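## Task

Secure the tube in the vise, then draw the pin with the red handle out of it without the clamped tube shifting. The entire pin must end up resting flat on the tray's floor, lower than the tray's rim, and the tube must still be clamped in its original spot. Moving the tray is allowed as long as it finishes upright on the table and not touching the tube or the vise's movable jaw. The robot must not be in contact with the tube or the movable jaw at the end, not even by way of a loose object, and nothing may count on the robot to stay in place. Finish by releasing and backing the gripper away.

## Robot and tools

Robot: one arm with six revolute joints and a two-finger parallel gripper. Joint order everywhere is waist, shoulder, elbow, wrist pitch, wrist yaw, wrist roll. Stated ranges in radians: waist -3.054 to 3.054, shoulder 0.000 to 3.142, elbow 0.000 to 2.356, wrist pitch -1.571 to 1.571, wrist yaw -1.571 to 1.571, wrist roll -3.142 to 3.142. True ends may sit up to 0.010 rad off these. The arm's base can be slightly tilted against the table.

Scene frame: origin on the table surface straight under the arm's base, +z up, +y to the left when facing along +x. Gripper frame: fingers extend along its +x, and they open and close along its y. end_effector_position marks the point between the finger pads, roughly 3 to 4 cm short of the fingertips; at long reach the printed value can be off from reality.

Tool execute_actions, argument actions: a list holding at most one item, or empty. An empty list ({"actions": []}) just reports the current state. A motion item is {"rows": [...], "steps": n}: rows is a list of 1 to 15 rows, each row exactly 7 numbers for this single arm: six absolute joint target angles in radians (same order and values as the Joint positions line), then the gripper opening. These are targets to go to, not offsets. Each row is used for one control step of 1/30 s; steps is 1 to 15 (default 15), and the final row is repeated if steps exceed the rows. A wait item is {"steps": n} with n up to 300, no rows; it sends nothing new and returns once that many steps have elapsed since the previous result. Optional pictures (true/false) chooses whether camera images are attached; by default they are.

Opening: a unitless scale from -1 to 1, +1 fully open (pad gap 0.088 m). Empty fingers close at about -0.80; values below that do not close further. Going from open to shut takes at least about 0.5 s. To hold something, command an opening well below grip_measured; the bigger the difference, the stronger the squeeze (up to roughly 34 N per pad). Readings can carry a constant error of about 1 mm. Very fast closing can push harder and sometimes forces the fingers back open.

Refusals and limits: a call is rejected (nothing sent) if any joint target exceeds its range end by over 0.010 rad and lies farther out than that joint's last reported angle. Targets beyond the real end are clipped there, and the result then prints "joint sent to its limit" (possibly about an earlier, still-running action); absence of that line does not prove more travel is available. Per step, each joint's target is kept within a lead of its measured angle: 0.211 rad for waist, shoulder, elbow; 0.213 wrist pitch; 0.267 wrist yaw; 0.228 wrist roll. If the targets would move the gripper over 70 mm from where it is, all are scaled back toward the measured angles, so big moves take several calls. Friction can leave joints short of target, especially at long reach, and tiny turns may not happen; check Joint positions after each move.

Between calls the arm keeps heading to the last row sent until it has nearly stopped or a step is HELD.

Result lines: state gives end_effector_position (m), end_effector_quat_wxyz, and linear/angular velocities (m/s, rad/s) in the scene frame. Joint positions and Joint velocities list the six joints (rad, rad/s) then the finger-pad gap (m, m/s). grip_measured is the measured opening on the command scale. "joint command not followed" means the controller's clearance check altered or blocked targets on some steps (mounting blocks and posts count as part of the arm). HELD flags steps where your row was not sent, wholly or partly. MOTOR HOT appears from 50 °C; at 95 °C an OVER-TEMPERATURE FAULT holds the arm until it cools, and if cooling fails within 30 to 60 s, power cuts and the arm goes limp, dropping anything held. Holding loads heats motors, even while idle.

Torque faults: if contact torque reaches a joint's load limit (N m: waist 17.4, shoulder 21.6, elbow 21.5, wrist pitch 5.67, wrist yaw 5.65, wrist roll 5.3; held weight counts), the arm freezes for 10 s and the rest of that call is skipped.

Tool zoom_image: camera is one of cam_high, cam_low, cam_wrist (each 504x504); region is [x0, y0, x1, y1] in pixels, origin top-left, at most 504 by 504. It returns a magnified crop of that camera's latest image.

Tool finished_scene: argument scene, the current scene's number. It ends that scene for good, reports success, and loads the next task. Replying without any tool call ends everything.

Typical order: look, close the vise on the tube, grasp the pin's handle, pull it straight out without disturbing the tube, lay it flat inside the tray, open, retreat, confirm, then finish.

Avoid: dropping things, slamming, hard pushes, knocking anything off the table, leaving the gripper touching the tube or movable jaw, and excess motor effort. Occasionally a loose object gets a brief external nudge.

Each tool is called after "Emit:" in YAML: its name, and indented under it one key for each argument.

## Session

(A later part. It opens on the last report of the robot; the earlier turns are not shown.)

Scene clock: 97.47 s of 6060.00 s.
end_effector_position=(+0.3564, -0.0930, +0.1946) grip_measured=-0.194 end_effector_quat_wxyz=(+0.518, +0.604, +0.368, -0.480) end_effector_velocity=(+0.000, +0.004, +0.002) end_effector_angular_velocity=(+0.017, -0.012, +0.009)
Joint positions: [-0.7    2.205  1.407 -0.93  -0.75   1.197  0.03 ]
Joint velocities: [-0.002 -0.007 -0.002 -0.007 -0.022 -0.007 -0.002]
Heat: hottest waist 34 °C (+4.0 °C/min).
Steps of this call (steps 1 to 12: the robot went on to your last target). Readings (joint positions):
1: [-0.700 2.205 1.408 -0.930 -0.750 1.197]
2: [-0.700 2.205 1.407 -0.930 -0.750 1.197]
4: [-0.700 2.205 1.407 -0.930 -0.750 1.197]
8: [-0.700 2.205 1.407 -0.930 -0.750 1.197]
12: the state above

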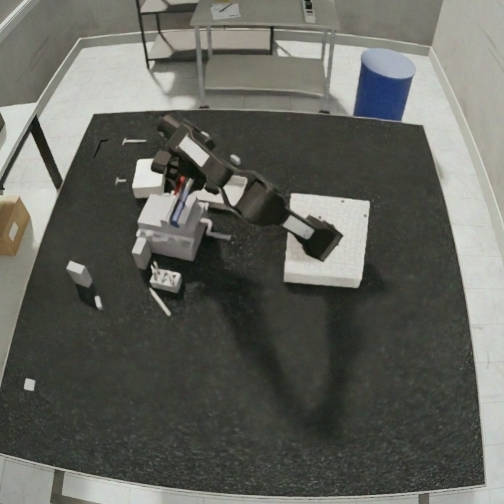

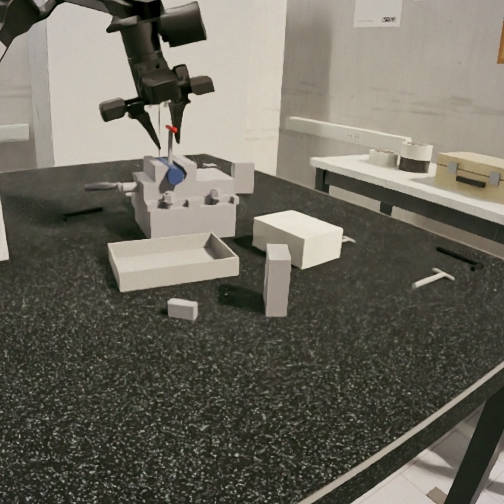

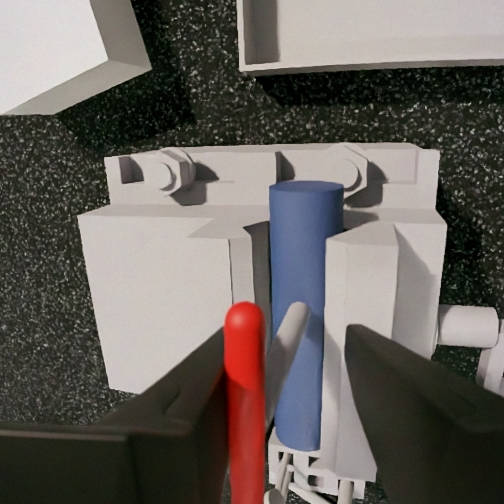

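Seated. Lean it slightly toward the robot, then release and see if it stays.

Emit:
execute_actions:
  actions:
    - {"rows":[[-0.7,2.195,1.397,-0.932,-0.745,1.191,-0.3],[-0.7,2.195,1.397,-0.932,-0.745,1.191,-0.3],[-0.7,2.195,1.397,-0.932,-0.745,1.191,-0.4],[-0.7,2.195,1.397,-0.932,-0.745,1.191,-0.4],[-0.7,2.195,1.397,-0.932,-0.745,1.191,-0.48]],"steps":15}
  pictures: false

Emit:
execute_actions:
  actions:
    - {"rows":[[-0.7,2.195,1.397,-0.932,-0.745,1.191,0.5]],"steps":12}
  pictures: false

Emit:
execute_actions:
  actions:
    - {"rows":[[-0.79,2.19,1.6,-1.2,-0.733,1.09,0.5]],"steps":15}

Emit:
execute_actions:
  actions:
    - {"rows":[[-0.83,1.9,1.25,-1.3,-0.65,2.66,0.5]],"steps":15}
  pictures: false

Emit:
execute_actions:
  actions:
    - {"rows":[[-0.7,1.895,1.11,-1.25,-0.62,2.66,0.5]],"steps":15}
  pictures: false

Emit:
execute_actions:
  actions:
    - {"rows":[[-0.61,1.895,1.03,-1.11,-0.655,2.66,0.5],[-0.61,1.895,1.03,-1.11,-0.655,2.66,0.5],[-0.61,1.895,1.03,-1.11,-0.655,2.66,0.5],[-0.61,1.895,1.03,-1.11,-0.655,2.66,0.5],[-0.55,1.925,0.97,-0.98,-0.68,2.74,0.5],[-0.55,1.925,0.97,-0.98,-0.68,2.74,0.5],[-0.55,1.925,0.97,-0.98,-0.68,2.74,0.5],[-0.477,1.965,0.895,-0.825,-0.707,2.816,0.5]],"steps":15}

Scene clock: 108.37 s of 6060.00 s.
end_effector_position=(+0.3561, -0.0927, +0.1944) grip_measured=-0.470 end_effector_quat_wxyz=(+0.518, +0.604, +0.369, -0.480) end_effector_velocity=(-0.003, -0.001, -0.001) end_effector_angular_velocity=(+0.003, +0.009, -0.018)
Joint positions: [-0.699  2.204  1.405 -0.93  -0.75   1.196  0.016]
Joint velocities: [-0.002  0.002 -0.002 -0.007  0.007  0.007 -0.004]
Heat: hottest waist 34 °C (+4.0 °C/min).
Steps of this call (steps 1 to 15: the robot went on to your last target; steps 16 to 312: nothing new was sent; steps 313 to 327: all 15 steps of this action). Readings (joint positions):
313: [-0.699 2.204 1.405 -0.930 -0.750 1.196]
314: [-0.699 2.204 1.405 -0.930 -0.750 1.196]
316: [-0.699 2.204 1.405 -0.930 -0.750 1.196]
320: [-0.699 2.204 1.405 -0.930 -0.750 1.196]
327: the state above

Scene clock: 108.77 s of 6060.00 s.
end_effector_position=(+0.3561, -0.0927, +0.1944) grip_measured=+0.458 end_effector_quat_wxyz=(+0.518, +0.604, +0.369, -0.480) end_effector_velocity=(-0.000, +0.003, +0.001) end_effector_angular_velocity=(+0.024, -0.010, -0.008)
Joint positions: [-0.699  2.204  1.405 -0.93  -0.75   1.196  0.061]
Joint velocities: [-0.002 -0.002 -0.002 -0.007 -0.022  0.007  0.016]
Heat: hottest waist 34 °C (+4.0 °C/min).
Steps of this call (steps 1 to 12: all 12 steps of this action). Readings (joint positions):
1: [-0.699 2.204 1.405 -0.930 -0.750 1.196]
2: [-0.699 2.204 1.405 -0.930 -0.750 1.196]
4: [-0.699 2.204 1.405 -0.930 -0.750 1.196]
8: [-0.699 2.204 1.405 -0.930 -0.750 1.196]
12: the state above

Scene clock: 109.27 s of 6060.00 s.
end_effector_position=(+0.3494, -0.0870, +0.2523) grip_measured=+0.499 end_effector_quat_wxyz=(+0.515, +0.610, +0.364, -0.480) end_effector_velocity=(+0.002, +0.007, +0.010) end_effector_angular_velocity=(+0.004, -0.001, +0.017)
Joint positions: [-0.788  2.193  1.583 -1.191 -0.739  1.098  0.063]
Joint velocities: [-0.002 -0.002  0.042 -0.051 -0.007 -0.022  0.   ]
Heat: hottest waist 34 °C (+4.0 °C/min).
Steps of this call (steps 1 to 15: all 15 steps of this action). Readings (joint positions):
1: [-0.703 2.205 1.431 -0.978 -0.747 1.175]
2: [-0.714 2.209 1.460 -1.027 -0.745 1.157]
4: [-0.744 2.206 1.513 -1.093 -0.743 1.132]
8: [-0.785 2.193 1.569 -1.160 -0.741 1.108]
15: the state above

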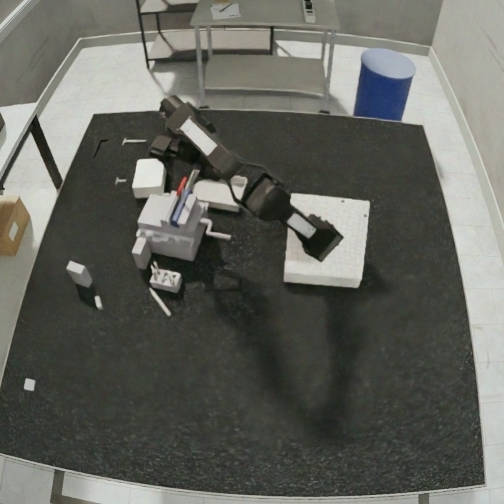

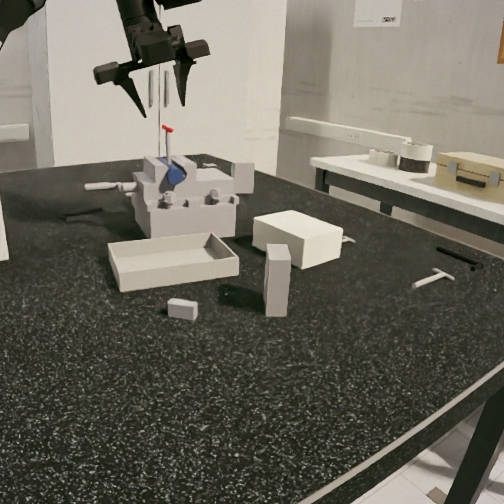

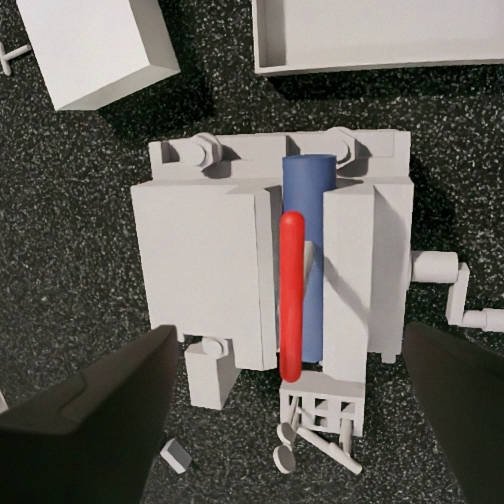

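Scene clock: 109.77 s of 6060.00 s.
end_effector_position=(+0.2669, -0.0359, +0.2417) grip_measured=+0.500 end_effector_quat_wxyz=(+0.201, +0.736, +0.143, -0.630) end_effector_velocity=(-0.017, +0.012, -0.004) end_effector_angular_velocity=(+0.275, -0.059, -1.507)
Joint positions: [-0.824  1.918  1.267 -1.295 -0.657  1.838  0.063]
Joint velocities: [-0.012 -0.056 -0.071 -0.022 -0.007  1.502 -0.   ]
Heat: hottest waist 34 °C (+4.0 °C/min).
Steps of this call (steps 1 to 15: all 15 steps of this action). Readings (joint positions):
1: [-0.789 2.170 1.559 -1.187 -0.728 1.133]
2: [-0.794 2.136 1.517 -1.220 -0.707 1.181]
4: [-0.808 2.049 1.418 -1.265 -0.684 1.284]
8: [-0.824 1.941 1.317 -1.286 -0.667 1.485]
15: the state above

Scene clock: 110.27 s of 6060.00 s.
end_effector_position=(+0.2470, -0.0152, +0.1910) grip_measured=+0.500 end_effector_quat_wxyz=(-0.067, +0.708, -0.067, -0.700) end_effector_velocity=(-0.003, +0.004, -0.007) end_effector_angular_velocity=(+0.022, +0.012, -0.793)
Joint positions: [-0.703  1.902  1.122 -1.255 -0.627  2.559  0.063]
Joint velocities: [ 0.017 -0.002 -0.022  0.007 -0.007  0.799  0.   ]
Heat: hottest waist 34 °C (+4.0 °C/min).
Steps of this call (steps 1 to 15: all 15 steps of this action). Readings (joint positions):
1: [-0.818 1.913 1.248 -1.282 -0.651 1.888]
2: [-0.798 1.905 1.222 -1.274 -0.643 1.938]
4: [-0.749 1.902 1.175 -1.273 -0.638 2.040]
8: [-0.707 1.902 1.134 -1.260 -0.631 2.241]
15: the state above

Scene clock: 110.77 s of 6060.00 s.
end_effector_position=(+0.2533, -0.0117, +0.1036) grip_measured=+0.500 end_effector_quat_wxyz=(-0.065, +0.700, -0.068, -0.708) end_effector_velocity=(+0.019, -0.004, -0.027) end_effector_angular_velocity=(-0.011, -0.109, +0.034)
Joint positions: [-0.486  1.956  0.913 -0.859 -0.695  2.794  0.064]
Joint velocities: [ 0.061  0.007 -0.085  0.271 -0.066  0.125 -0.   ]
Heat: hottest waist 34 °C (+4.0 °C/min).
Steps of this call (steps 1 to 15: all 15 steps of this action). Readings (joint positions):
1: [-0.696 1.900 1.110 -1.228 -0.626 2.582]
2: [-0.680 1.898 1.095 -1.196 -0.627 2.598]
4: [-0.645 1.897 1.070 -1.163 -0.637 2.621]
8: [-0.574 1.912 1.001 -1.023 -0.666 2.709]
15: the state above

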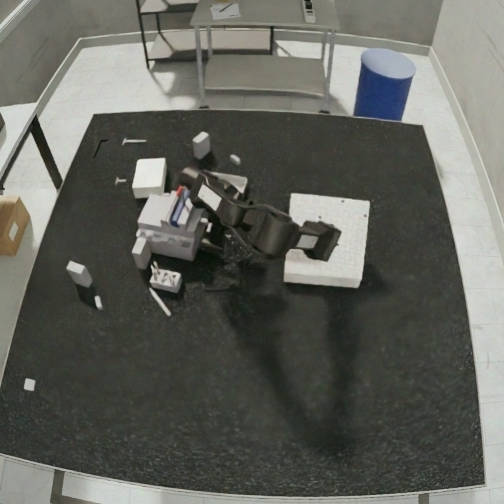

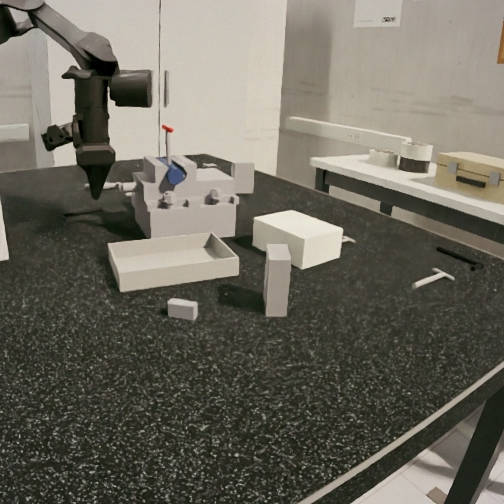

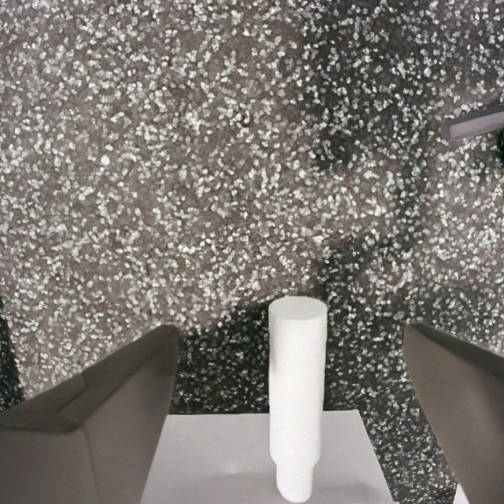

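Emit:
execute_actions:
  actions:
    - {"rows":[[-0.477,1.965,0.895,-0.825,-0.707,2.816,-0.45],[-0.477,1.965,0.895,-0.825,-0.707,2.816,-0.45],[-0.477,1.965,0.895,-0.825,-0.707,2.816,-0.45],[-0.477,1.965,0.895,-0.825,-0.707,2.816,-0.45],[-0.477,1.965,0.895,-0.825,-0.707,2.816,-0.45],[-0.477,1.965,0.895,-0.825,-0.707,2.816,-0.45],[-0.477,1.965,0.895,-0.825,-0.707,2.816,-0.6],[-0.477,1.965,0.895,-0.825,-0.707,2.816,-0.6],[-0.477,1.965,0.895,-0.825,-0.707,2.816,-0.8]],"steps":14}
  pictures: false

Emit:
execute_actions:
  actions:
    - {"rows":[[-0.534,1.948,0.943,-0.922,-0.688,2.757,-0.8],[-0.534,1.948,0.943,-0.922,-0.688,2.757,-0.8],[-0.534,1.948,0.943,-0.922,-0.688,2.757,-0.8],[-0.593,1.972,0.983,-0.981,-0.665,2.687,-0.8],[-0.593,1.972,0.983,-0.981,-0.665,2.687,-0.8],[-0.593,1.972,0.983,-0.981,-0.665,2.687,-0.8],[-0.647,2.02,1.01,-0.999,-0.645,2.624,-0.8],[-0.647,2.02,1.01,-0.999,-0.645,2.624,-0.8],[-0.647,2.02,1.01,-0.999,-0.645,2.624,-0.8],[-0.68,2.078,1.016,-0.971,-0.632,2.585,-0.8]],"steps":12}
  pictures: false

Emit:
execute_actions:
  actions:
    - {"rows":[[-0.684,2.131,1.001,-0.904,-0.631,2.581,-0.8],[-0.684,2.131,1.001,-0.904,-0.631,2.581,-0.8],[-0.684,2.131,1.001,-0.904,-0.631,2.581,-0.8],[-0.658,2.165,0.967,-0.817,-0.641,2.612,-0.8],[-0.658,2.165,0.967,-0.817,-0.641,2.612,-0.8],[-0.658,2.165,0.967,-0.817,-0.641,2.612,-0.8],[-0.608,2.17,0.925,-0.732,-0.66,2.671,-0.8],[-0.608,2.17,0.925,-0.732,-0.66,2.671,-0.8],[-0.608,2.17,0.925,-0.732,-0.66,2.671,-0.8],[-0.549,2.146,0.885,-0.673,-0.683,2.741,-0.8]],"steps":12}
  pictures: false

Emit:
execute_actions:
  actions:
    - {"rows":[[-0.495,2.098,0.858,-0.655,-0.703,2.804,-0.8],[-0.495,2.098,0.858,-0.655,-0.703,2.804,-0.8],[-0.495,2.098,0.858,-0.655,-0.703,2.804,-0.8],[-0.462,2.04,0.852,-0.683,-0.716,2.843,-0.8],[-0.462,2.04,0.852,-0.683,-0.716,2.843,-0.8],[-0.462,2.04,0.852,-0.683,-0.716,2.843,-0.8],[-0.458,1.987,0.867,-0.75,-0.717,2.847,-0.8],[-0.458,1.987,0.867,-0.75,-0.717,2.847,-0.8],[-0.458,1.987,0.867,-0.75,-0.717,2.847,-0.8],[-0.484,1.953,0.901,-0.837,-0.707,2.816,-0.8]],"steps":12}

Emit:
zoom_image:
  camera: "cam_low"
  region: [120,105,230,205]

Scene clock: 122.97 s of 6060.00 s.
end_effector_position=(+0.2549, -0.0120, +0.0997) grip_measured=-0.521 end_effector_quat_wxyz=(-0.064, +0.703, -0.067, -0.705) end_effector_velocity=(-0.001, +0.002, +0.000) end_effector_angular_velocity=(+0.009, -0.000, +0.001)
Joint positions: [-0.477  1.958  0.902 -0.828 -0.702  2.811  0.013]
Joint velocities: [-0.002 -0.002 -0.002 -0.007 -0.007 -0.007 -0.   ]
Heat: hottest waist 33 °C (+2.0 °C/min).
Steps of this call (steps 1 to 30: the robot went on to your last target; steps 31 to 352: nothing new was sent; steps 353 to 366: all 14 steps of this action). Readings (joint positions):
353: [-0.477 1.958 0.902 -0.828 -0.701 2.811]
354: [-0.477 1.958 0.902 -0.828 -0.701 2.811]
356: [-0.477 1.958 0.902 -0.828 -0.701 2.811]
360: [-0.477 1.958 0.902 -0.828 -0.701 2.811]
366: the state above

Scene clock: 123.37 s of 6060.00 s.
end_effector_position=(+0.2489, -0.0394, +0.1337) grip_measured=-0.523 end_effector_quat_wxyz=(-0.069, +0.707, -0.060, -0.702) end_effector_velocity=(-0.030, -0.164, +0.038) end_effector_angular_velocity=(-0.227, -0.003, +0.041)
Joint positions: [-0.634  2.015  0.997 -0.986 -0.665  2.619  0.013]
Joint velocities: [-0.413  0.315  0.144  0.066  0.344 -0.403 -0.   ]
Heat: hottest waist 33 °C (+2.0 °C/min).
Steps of this call (steps 1 to 12: all 12 steps of this action). Readings (joint positions):
1: [-0.480 1.958 0.904 -0.834 -0.704 2.806]
2: [-0.488 1.958 0.911 -0.849 -0.705 2.794]
4: [-0.509 1.959 0.929 -0.886 -0.703 2.767]
8: [-0.572 1.974 0.971 -0.961 -0.684 2.690]
12: the state above

Scene clock: 123.77 s of 6060.00 s.
end_effector_position=(+0.2447, -0.0730, +0.0878) grip_measured=-0.521 end_effector_quat_wxyz=(-0.051, +0.705, -0.074, -0.703) end_effector_velocity=(+0.009, +0.067, -0.120) end_effector_angular_velocity=(+0.034, +0.059, +0.007)
Joint positions: [-0.599  2.147  0.919 -0.724 -0.638  2.672  0.013]
Joint velocities: [ 0.437 -0.002 -0.276  0.491 -0.154  0.447 -0.001]
Heat: hottest waist 33 °C (+2.0 °C/min).
Steps of this call (steps 1 to 12: all 12 steps of this action). Readings (joint positions):
1: [-0.648 2.029 0.999 -0.980 -0.653 2.608]
2: [-0.660 2.043 1.000 -0.964 -0.640 2.599]
4: [-0.674 2.080 0.997 -0.922 -0.625 2.587]
8: [-0.656 2.136 0.964 -0.817 -0.627 2.608]
12: the state above

Scene clock: 124.17 s of 6060.00 s.
end_effector_position=(+0.2534, -0.0159, +0.0860) grip_measured=-0.525 end_effector_quat_wxyz=(-0.067, +0.699, -0.060, -0.709) end_effector_velocity=(+0.014, +0.063, +0.120) end_effector_angular_velocity=(-0.097, -0.071, +0.027)
Joint positions: [-0.459  2.     0.884 -0.774 -0.715  2.815  0.013]
Joint velocities: [-0.095 -0.447  0.125 -0.505  0.081 -0.051 -0.   ]
Heat: hottest waist 33 °C (+2.0 °C/min).
Steps of this call (steps 1 to 12: all 12 steps of this action). Readings (joint positions):
1: [-0.582 2.145 0.908 -0.704 -0.644 2.691]
2: [-0.563 2.141 0.897 -0.687 -0.650 2.712]
4: [-0.527 2.127 0.883 -0.668 -0.667 2.748]
8: [-0.467 2.073 0.870 -0.688 -0.706 2.806]
12: the state above

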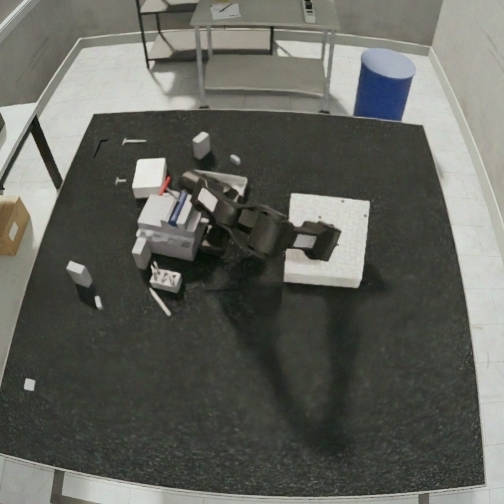

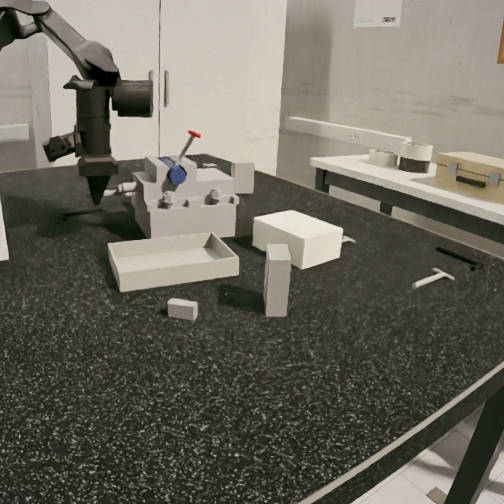

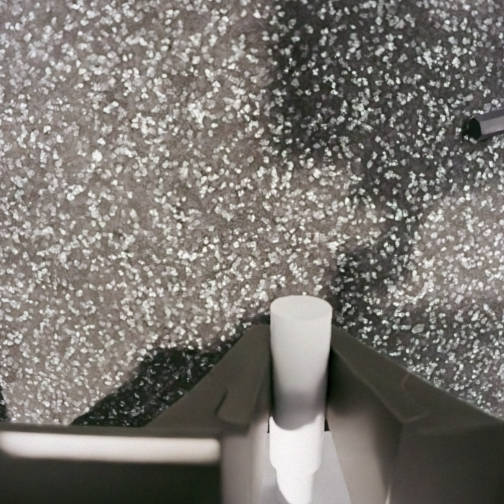

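Region (120, 105, 230, 205) of cam_low's 504x504 image, scaled by 4.582, with more detail than that image has; it fills the top 458 rows of this view, and the rest is white.

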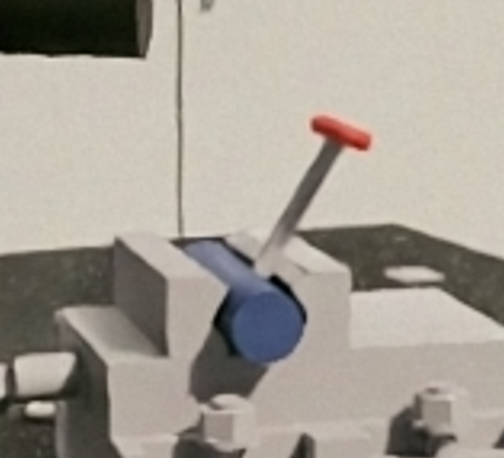

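It rolled away but is captured. Continue to first resistance.

Emit:
execute_actions:
  actions:
    - {"rows":[[-0.534,1.948,0.943,-0.922,-0.688,2.757,-0.8],[-0.534,1.948,0.943,-0.922,-0.688,2.757,-0.8],[-0.534,1.948,0.943,-0.922,-0.688,2.757,-0.8],[-0.593,1.972,0.983,-0.981,-0.665,2.687,-0.8],[-0.593,1.972,0.983,-0.981,-0.665,2.687,-0.8],[-0.593,1.972,0.983,-0.981,-0.665,2.687,-0.8],[-0.647,2.02,1.01,-0.999,-0.645,2.624,-0.8],[-0.647,2.02,1.01,-0.999,-0.645,2.624,-0.8],[-0.647,2.02,1.01,-0.999,-0.645,2.624,-0.8],[-0.68,2.078,1.016,-0.971,-0.632,2.585,-0.8]],"steps":12}
  pictures: false

Emit:
execute_actions:
  actions:
    - {"rows":[[-0.684,2.131,1.001,-0.904,-0.631,2.581,-0.8],[-0.684,2.131,1.001,-0.904,-0.631,2.581,-0.8],[-0.684,2.131,1.001,-0.904,-0.631,2.581,-0.8],[-0.658,2.165,0.967,-0.817,-0.641,2.612,-0.8],[-0.658,2.165,0.967,-0.817,-0.641,2.612,-0.8],[-0.658,2.165,0.967,-0.817,-0.641,2.612,-0.8],[-0.608,2.17,0.925,-0.732,-0.66,2.671,-0.8],[-0.608,2.17,0.925,-0.732,-0.66,2.671,-0.8],[-0.608,2.17,0.925,-0.732,-0.66,2.671,-0.8],[-0.549,2.146,0.885,-0.673,-0.683,2.741,-0.8]],"steps":12}

Emit:
zoom_image:
  camera: "cam_low"
  region: [120,105,230,205]

Scene clock: 134.80 s of 6060.00 s.
end_effector_position=(+0.2488, -0.0392, +0.1334) grip_measured=-0.526 end_effector_quat_wxyz=(-0.067, +0.706, -0.058, -0.703) end_effector_velocity=(-0.028, -0.161, +0.037) end_effector_angular_velocity=(-0.201, -0.018, +0.009)
Joint positions: [-0.633  2.015  0.997 -0.986 -0.664  2.615  0.013]
Joint velocities: [-0.413  0.315  0.139  0.066  0.315 -0.374 -0.   ]
Heat: hottest waist 33 °C (+1.0 °C/min).
Steps of this call (steps 1 to 30: the robot went on to your last target; steps 31 to 307: nothing new was sent; steps 308 to 319: all 12 steps of this action). Readings (joint positions):
308: [-0.479 1.962 0.904 -0.834 -0.705 2.796]
309: [-0.488 1.962 0.912 -0.853 -0.705 2.783]
311: [-0.509 1.960 0.930 -0.889 -0.701 2.758]
315: [-0.571 1.974 0.972 -0.962 -0.681 2.684]
319: the state above

Scene clock: 135.20 s of 6060.00 s.
end_effector_position=(+0.2446, -0.0730, +0.0877) grip_measured=-0.524 end_effector_quat_wxyz=(-0.049, +0.705, -0.074, -0.704) end_effector_velocity=(+0.012, +0.067, -0.118) end_effector_angular_velocity=(+0.043, +0.040, +0.003)
Joint positions: [-0.598  2.146  0.919 -0.723 -0.637  2.67   0.013]
Joint velocities: [ 0.427 -0.002 -0.271  0.491 -0.168  0.447 -0.   ]
Heat: hottest waist 33 °C (+1.0 °C/min).
Steps of this call (steps 1 to 12: all 12 steps of this action). Readings (joint positions):
1: [-0.646 2.029 0.999 -0.980 -0.652 2.604]
2: [-0.659 2.043 1.000 -0.965 -0.640 2.596]
4: [-0.674 2.079 0.997 -0.923 -0.624 2.583]
8: [-0.655 2.136 0.964 -0.817 -0.626 2.605]
12: the state above

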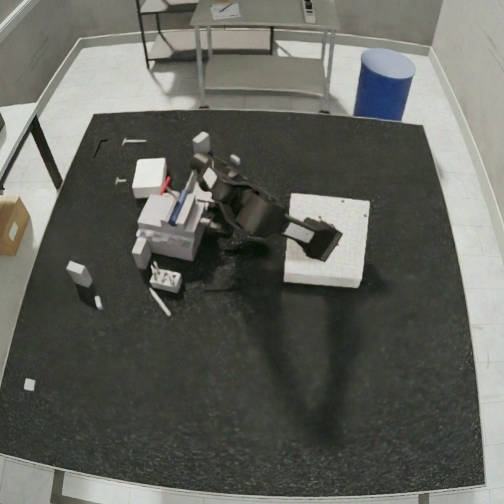

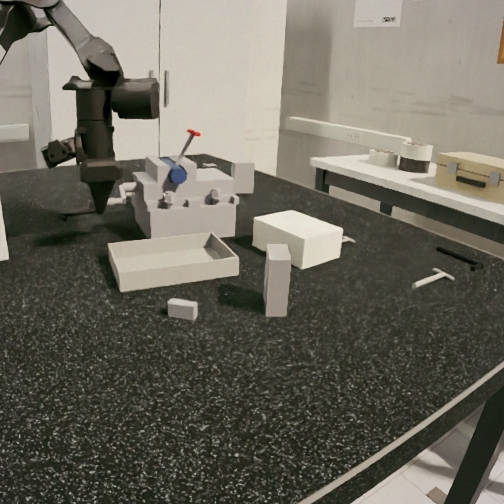

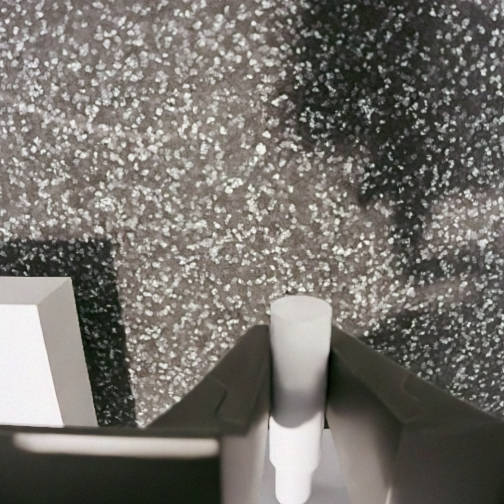

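Region (120, 105, 230, 205) of cam_low's 504x504 image, scaled by 4.582, with more detail than that image has; it fills the top 458 rows of this view, and the rest is white.

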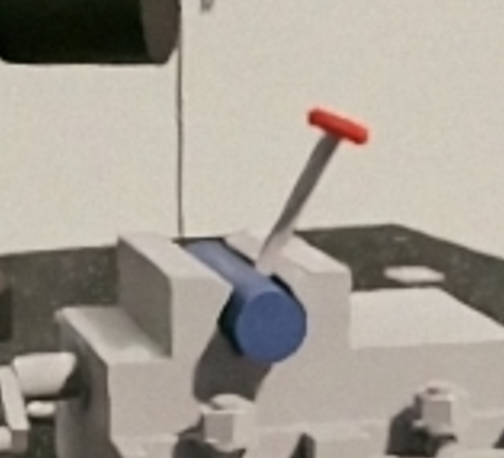

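Emit:
execute_actions:
  actions:
    - {"rows":[[-0.495,2.098,0.858,-0.655,-0.703,2.804,-0.8],[-0.495,2.098,0.858,-0.655,-0.703,2.804,-0.8],[-0.495,2.098,0.858,-0.655,-0.703,2.804,-0.8],[-0.462,2.04,0.852,-0.683,-0.716,2.843,-0.8],[-0.462,2.04,0.852,-0.683,-0.716,2.843,-0.8],[-0.462,2.04,0.852,-0.683,-0.716,2.843,-0.8],[-0.458,1.987,0.867,-0.75,-0.717,2.847,-0.8],[-0.458,1.987,0.867,-0.75,-0.717,2.847,-0.8],[-0.458,1.987,0.867,-0.75,-0.717,2.847,-0.8],[-0.484,1.953,0.901,-0.837,-0.707,2.816,-0.8]],"steps":12}
  pictures: false

Emit:
execute_actions:
  actions:
    - {"rows":[[-0.534,1.948,0.943,-0.922,-0.688,2.757,-0.8],[-0.534,1.948,0.943,-0.922,-0.688,2.757,-0.8],[-0.534,1.948,0.943,-0.922,-0.688,2.757,-0.8],[-0.593,1.972,0.983,-0.981,-0.665,2.687,-0.8],[-0.593,1.972,0.983,-0.981,-0.665,2.687,-0.8],[-0.593,1.972,0.983,-0.981,-0.665,2.687,-0.8],[-0.647,2.02,1.01,-0.999,-0.645,2.624,-0.8]],"steps":15}

Emit:
zoom_image:
  camera: "cam_low"
  region: [120,105,230,205]

Scene clock: 142.10 s of 6060.00 s.
end_effector_position=(+0.2532, -0.0159, +0.0860) grip_measured=-0.527 end_effector_quat_wxyz=(-0.066, +0.700, -0.059, -0.708) end_effector_velocity=(+0.013, +0.061, +0.120) end_effector_angular_velocity=(-0.118, -0.007, +0.006)
Joint positions: [-0.459  1.998  0.881 -0.771 -0.717  2.814  0.013]
Joint velocities: [-0.081 -0.422  0.173 -0.579  0.125 -0.051 -0.   ]
Heat: hottest waist 33 °C (+1.0 °C/min).
Steps of this call (steps 1 to 30: the robot went on to your last target; steps 31 to 195: nothing new was sent; steps 196 to 207: all 12 steps of this action). Readings (joint positions):
196: [-0.544 2.142 0.887 -0.673 -0.672 2.725]
197: [-0.534 2.136 0.881 -0.665 -0.673 2.738]
199: [-0.513 2.118 0.872 -0.656 -0.680 2.762]
203: [-0.465 2.066 0.864 -0.682 -0.708 2.809]
207: the state above

Scene clock: 142.60 s of 6060.00 s.
end_effector_position=(+0.2496, -0.0376, +0.1339) grip_measured=-0.527 end_effector_quat_wxyz=(-0.062, +0.705, -0.061, -0.703) end_effector_velocity=(-0.001, -0.011, +0.005) end_effector_angular_velocity=(+0.046, -0.016, +0.003)
Joint positions: [-0.625  2.005  0.997 -0.985 -0.657  2.624  0.013]
Joint velocities: [-0.056  0.056  0.032 -0.037 -0.022 -0.081 -0.   ]
Heat: hottest waist 33 °C (+1.0 °C/min).
Steps of this call (steps 1 to 15: all 15 steps of this action). Readings (joint positions):
1: [-0.466 1.987 0.892 -0.796 -0.716 2.805]
2: [-0.477 1.979 0.903 -0.827 -0.716 2.789]
4: [-0.499 1.970 0.924 -0.875 -0.711 2.762]
8: [-0.565 1.978 0.969 -0.960 -0.691 2.684]
15: the state above

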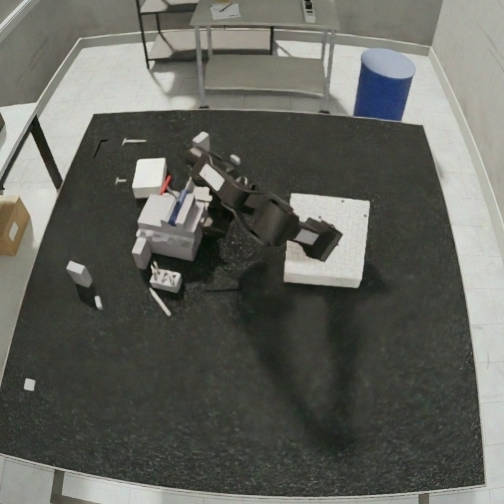

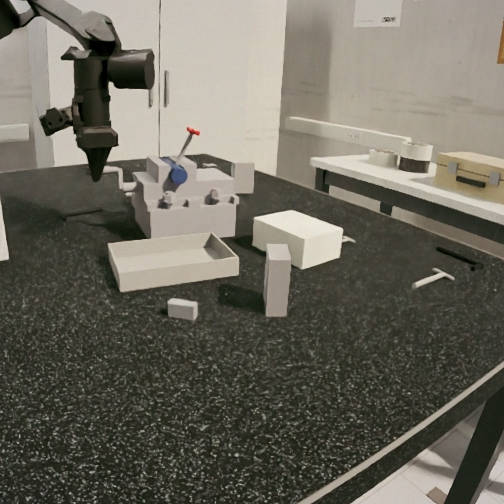

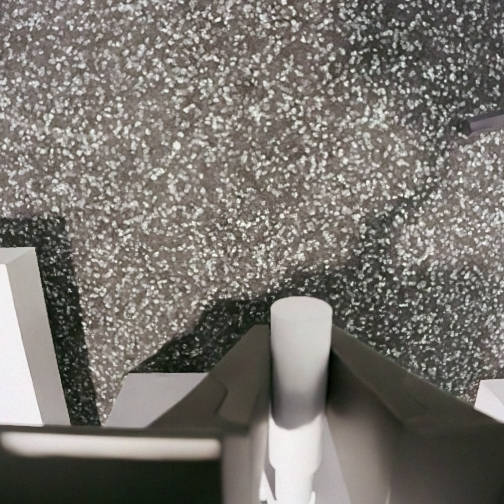

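Region (120, 105, 230, 205) of cam_low's 504x504 image, scaled by 4.582, with more detail than that image has; it fills the top 458 rows of this view, and the rest is white.

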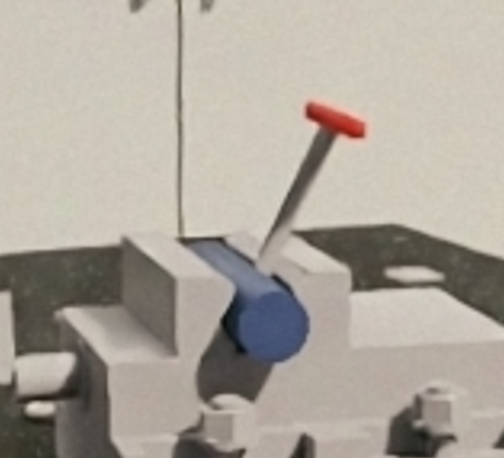

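Emit:
execute_actions:
  actions:
    - {"rows":[[-0.63,2.008,1.0,-0.99,-0.655,2.624,0.5],[-0.63,2.008,1.0,-0.99,-0.655,2.624,0.5],[-0.63,2.008,1.0,-0.99,-0.655,2.624,0.5],[-0.63,2.008,1.0,-0.99,-0.655,2.624,0.5],[-0.63,2.008,1.0,-0.99,-0.655,2.624,0.5],[-0.63,2.008,1.0,-0.99,-0.655,2.624,0.5],[-0.73,1.97,1.13,-1.25,-0.61,2.5,0.5]],"steps":14}
  pictures: false

Emit:
execute_actions:
  actions:
    - {"rows":[[-0.83,1.9,1.25,-1.2,-0.7,1.132,1]],"steps":12}
  pictures: false

Emit:
execute_actions:
  actions:
    - {"rows":[[-0.8,2.15,1.6,-1.2,-0.737,1.132,1]],"steps":15}
  pictures: false

Emit:
execute_actions:
  actions:
    - {"rows":[[-0.735,2.3,1.725,-1.185,-0.737,1.14,1]],"steps":12}
  pictures: false

Emit:
execute_actions:
  actions:
    - {"rows":[[-0.7,2.28,1.61,-1.06,-0.745,1.19,1],[-0.7,2.28,1.61,-1.06,-0.745,1.19,1],[-0.7,2.28,1.61,-1.06,-0.745,1.19,1],[-0.7,2.28,1.61,-1.06,-0.745,1.19,1],[-0.668,2.265,1.51,-0.943,-0.75,1.232,1]],"steps":15}

Emit:
execute_actions:
  actions:
    - {"rows":[[-0.685,2.225,1.445,-0.936,-0.748,1.21,1],[-0.685,2.225,1.445,-0.936,-0.748,1.21,1],[-0.685,2.225,1.445,-0.936,-0.748,1.21,1],[-0.7,2.195,1.397,-0.932,-0.745,1.191,0.9],[-0.7,2.195,1.397,-0.932,-0.745,1.191,0.8],[-0.7,2.195,1.397,-0.932,-0.745,1.191,0.7],[-0.7,2.195,1.397,-0.932,-0.745,1.191,0.6],[-0.7,2.195,1.397,-0.932,-0.745,1.191,0.5],[-0.7,2.195,1.397,-0.932,-0.745,1.191,0.4],[-0.7,2.195,1.397,-0.932,-0.745,1.191,0.3],[-0.7,2.195,1.397,-0.932,-0.745,1.191,0.2],[-0.7,2.195,1.397,-0.932,-0.745,1.191,0.1],[-0.7,2.195,1.397,-0.932,-0.745,1.191,0],[-0.7,2.195,1.397,-0.932,-0.745,1.191,-0.1],[-0.7,2.195,1.397,-0.932,-0.745,1.191,-0.2]],"steps":15}

Scene clock: 155.67 s of 6060.00 s.
end_effector_position=(+0.2425, -0.0331, +0.1766) grip_measured=+0.469 end_effector_quat_wxyz=(-0.077, +0.699, -0.061, -0.708) end_effector_velocity=(-0.022, +0.025, +0.036) end_effector_angular_velocity=(+0.087, +0.091, -0.000)
Joint positions: [-0.72   1.98   1.107 -1.213 -0.621  2.522  0.062]
Joint velocities: [-0.061 -0.022  0.1   -0.315  0.037 -0.154  0.007]
Heat: hottest waist 33 °C (-1.0 °C/min).
Steps of this call (steps 1 to 15: the robot went on to your last target; steps 16 to 378: nothing new was sent; steps 379 to 392: all 14 steps of this action). Readings (joint positions):
379: [-0.631 2.013 1.002 -0.989 -0.656 2.613]
380: [-0.631 2.013 1.002 -0.991 -0.656 2.616]
382: [-0.631 2.013 1.002 -0.992 -0.656 2.618]
386: [-0.652 2.011 1.036 -1.081 -0.642 2.581]
392: the state above

Scene clock: 156.07 s of 6060.00 s.
end_effector_position=(+0.2754, -0.0415, +0.2383) grip_measured=+0.981 end_effector_quat_wxyz=(+0.196, +0.757, +0.121, -0.612) end_effector_velocity=(+0.003, +0.003, +0.005) end_effector_angular_velocity=(-0.314, +0.051, +1.476)
Joint positions: [-0.822  1.908  1.232 -1.203 -0.69   1.921  0.087]
Joint velocities: [-0.012 -0.002  0.007 -0.007 -0.037 -1.516  0.009]
Heat: hottest waist 33 °C (-1.0 °C/min).
Steps of this call (steps 1 to 12: all 12 steps of this action). Readings (joint positions):
1: [-0.728 1.974 1.122 -1.221 -0.628 2.479]
2: [-0.745 1.969 1.141 -1.218 -0.641 2.427]
4: [-0.783 1.946 1.186 -1.203 -0.664 2.325]
8: [-0.819 1.909 1.228 -1.203 -0.685 2.123]
12: the state above

Scene clock: 156.57 s of 6060.00 s.
end_effector_position=(+0.3478, -0.0771, +0.2702) grip_measured=+1.000 end_effector_quat_wxyz=(+0.499, +0.635, +0.322, -0.494) end_effector_velocity=(+0.011, -0.010, +0.000) end_effector_angular_velocity=(-0.191, +0.047, +0.661)
Joint positions: [-0.8    2.132  1.579 -1.197 -0.731  1.219  0.088]
Joint velocities: [-0.002  0.061  0.061 -0.007 -0.022 -0.696  0.   ]
Heat: hottest waist 33 °C (-1.0 °C/min).
Steps of this call (steps 1 to 15: all 15 steps of this action). Readings (joint positions):
1: [-0.821 1.933 1.261 -1.223 -0.694 1.872]
2: [-0.817 1.970 1.307 -1.216 -0.707 1.823]
4: [-0.810 2.049 1.405 -1.194 -0.717 1.720]
8: [-0.802 2.121 1.523 -1.195 -0.726 1.518]
15: the state above

Scene clock: 156.97 s of 6060.00 s.
end_effector_position=(+0.3788, -0.0939, +0.2406) grip_measured=+1.000 end_effector_quat_wxyz=(+0.515, +0.601, +0.370, -0.487) end_effector_velocity=(+0.022, +0.004, +0.024) end_effector_angular_velocity=(-0.052, -0.069, +0.096)
Joint positions: [-0.731  2.29   1.704 -1.185 -0.732  1.149  0.088]
Joint velocities: [-0.002 -0.002  0.09   0.007 -0.022 -0.037  0.   ]
Heat: hottest waist 33 °C (-1.0 °C/min).
Steps of this call (steps 1 to 12: all 12 steps of this action). Readings (joint positions):
1: [-0.797 2.154 1.601 -1.211 -0.731 1.203]
2: [-0.789 2.179 1.630 -1.201 -0.731 1.190]
4: [-0.765 2.228 1.672 -1.184 -0.732 1.170]
8: [-0.734 2.282 1.692 -1.185 -0.732 1.155]
12: the state above

Scene clock: 157.47 s of 6060.00 s.
end_effector_position=(+0.3805, -0.0975, +0.1921) grip_measured=+1.000 end_effector_quat_wxyz=(+0.520, +0.597, +0.373, -0.484) end_effector_velocity=(-0.005, -0.002, -0.010) end_effector_angular_velocity=(+0.010, -0.005, -0.016)
Joint positions: [-0.665  2.281  1.527 -0.956 -0.744  1.223  0.088]
Joint velocities: [ 0.002 -0.007 -0.056  0.051 -0.007  0.022  0.   ]
Heat: hottest waist 33 °C (-1.0 °C/min).
Steps of this call (steps 1 to 15: all 15 steps of this action). Readings (joint positions):
1: [-0.731 2.289 1.696 -1.164 -0.734 1.151]
2: [-0.727 2.286 1.684 -1.137 -0.735 1.156]
4: [-0.717 2.285 1.661 -1.107 -0.737 1.167]
8: [-0.683 2.282 1.568 -1.005 -0.741 1.206]
15: the state above

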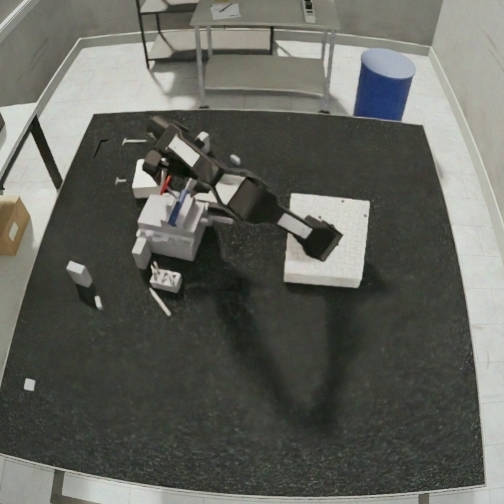

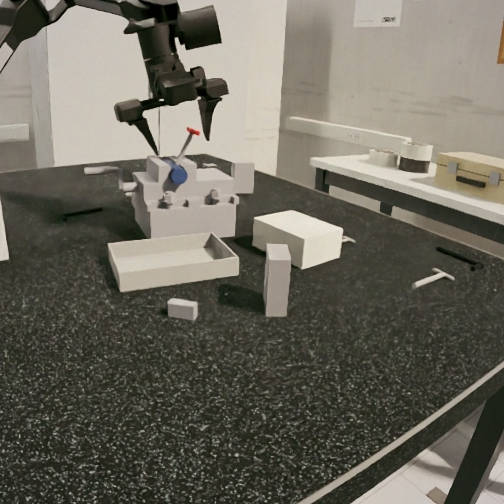

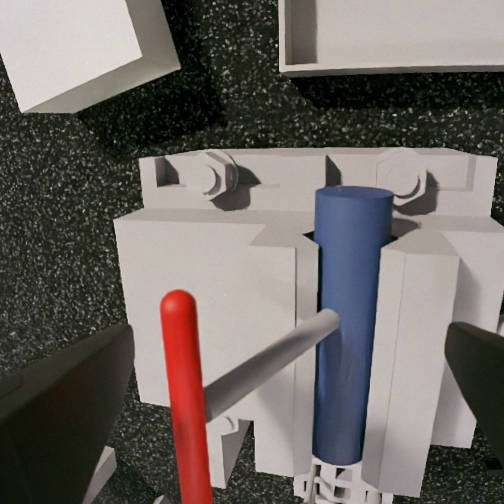

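Scene clock: 157.97 s of 6060.00 s.
end_effector_position=(+0.3573, -0.0938, +0.1944) grip_measured=+0.134 end_effector_quat_wxyz=(+0.519, +0.603, +0.368, -0.482) end_effector_velocity=(-0.017, +0.002, -0.011) end_effector_angular_velocity=(+0.026, +0.042, -0.021)
Joint positions: [-0.698  2.209  1.413 -0.93  -0.746  1.198  0.046]
Joint velocities: [-0.002 -0.007 -0.051 -0.022  0.007 -0.022 -0.142]
Heat: hottest waist 33 °C (-1.0 °C/min).
Steps of this call (steps 1 to 15: all 15 steps of this action). Readings (joint positions):
1: [-0.666 2.275 1.515 -0.945 -0.744 1.224]
2: [-0.668 2.267 1.501 -0.943 -0.745 1.224]
4: [-0.674 2.250 1.473 -0.941 -0.745 1.219]
8: [-0.692 2.221 1.429 -0.936 -0.745 1.204]
15: the state above

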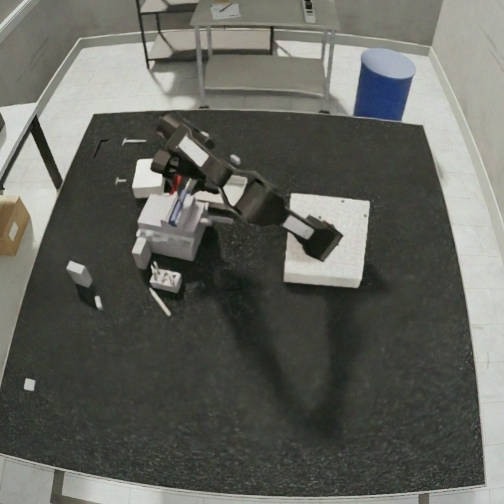

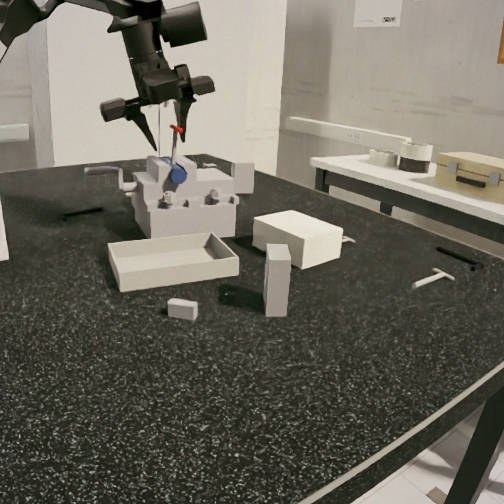

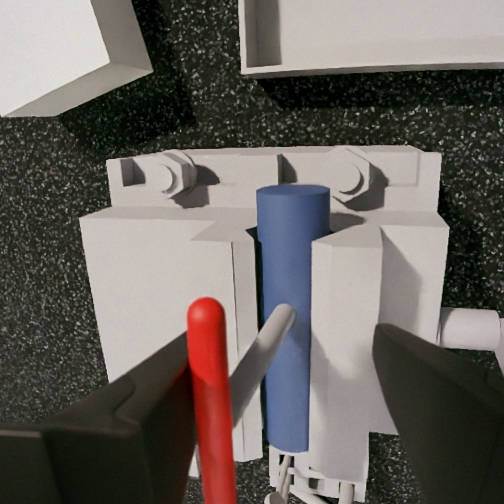

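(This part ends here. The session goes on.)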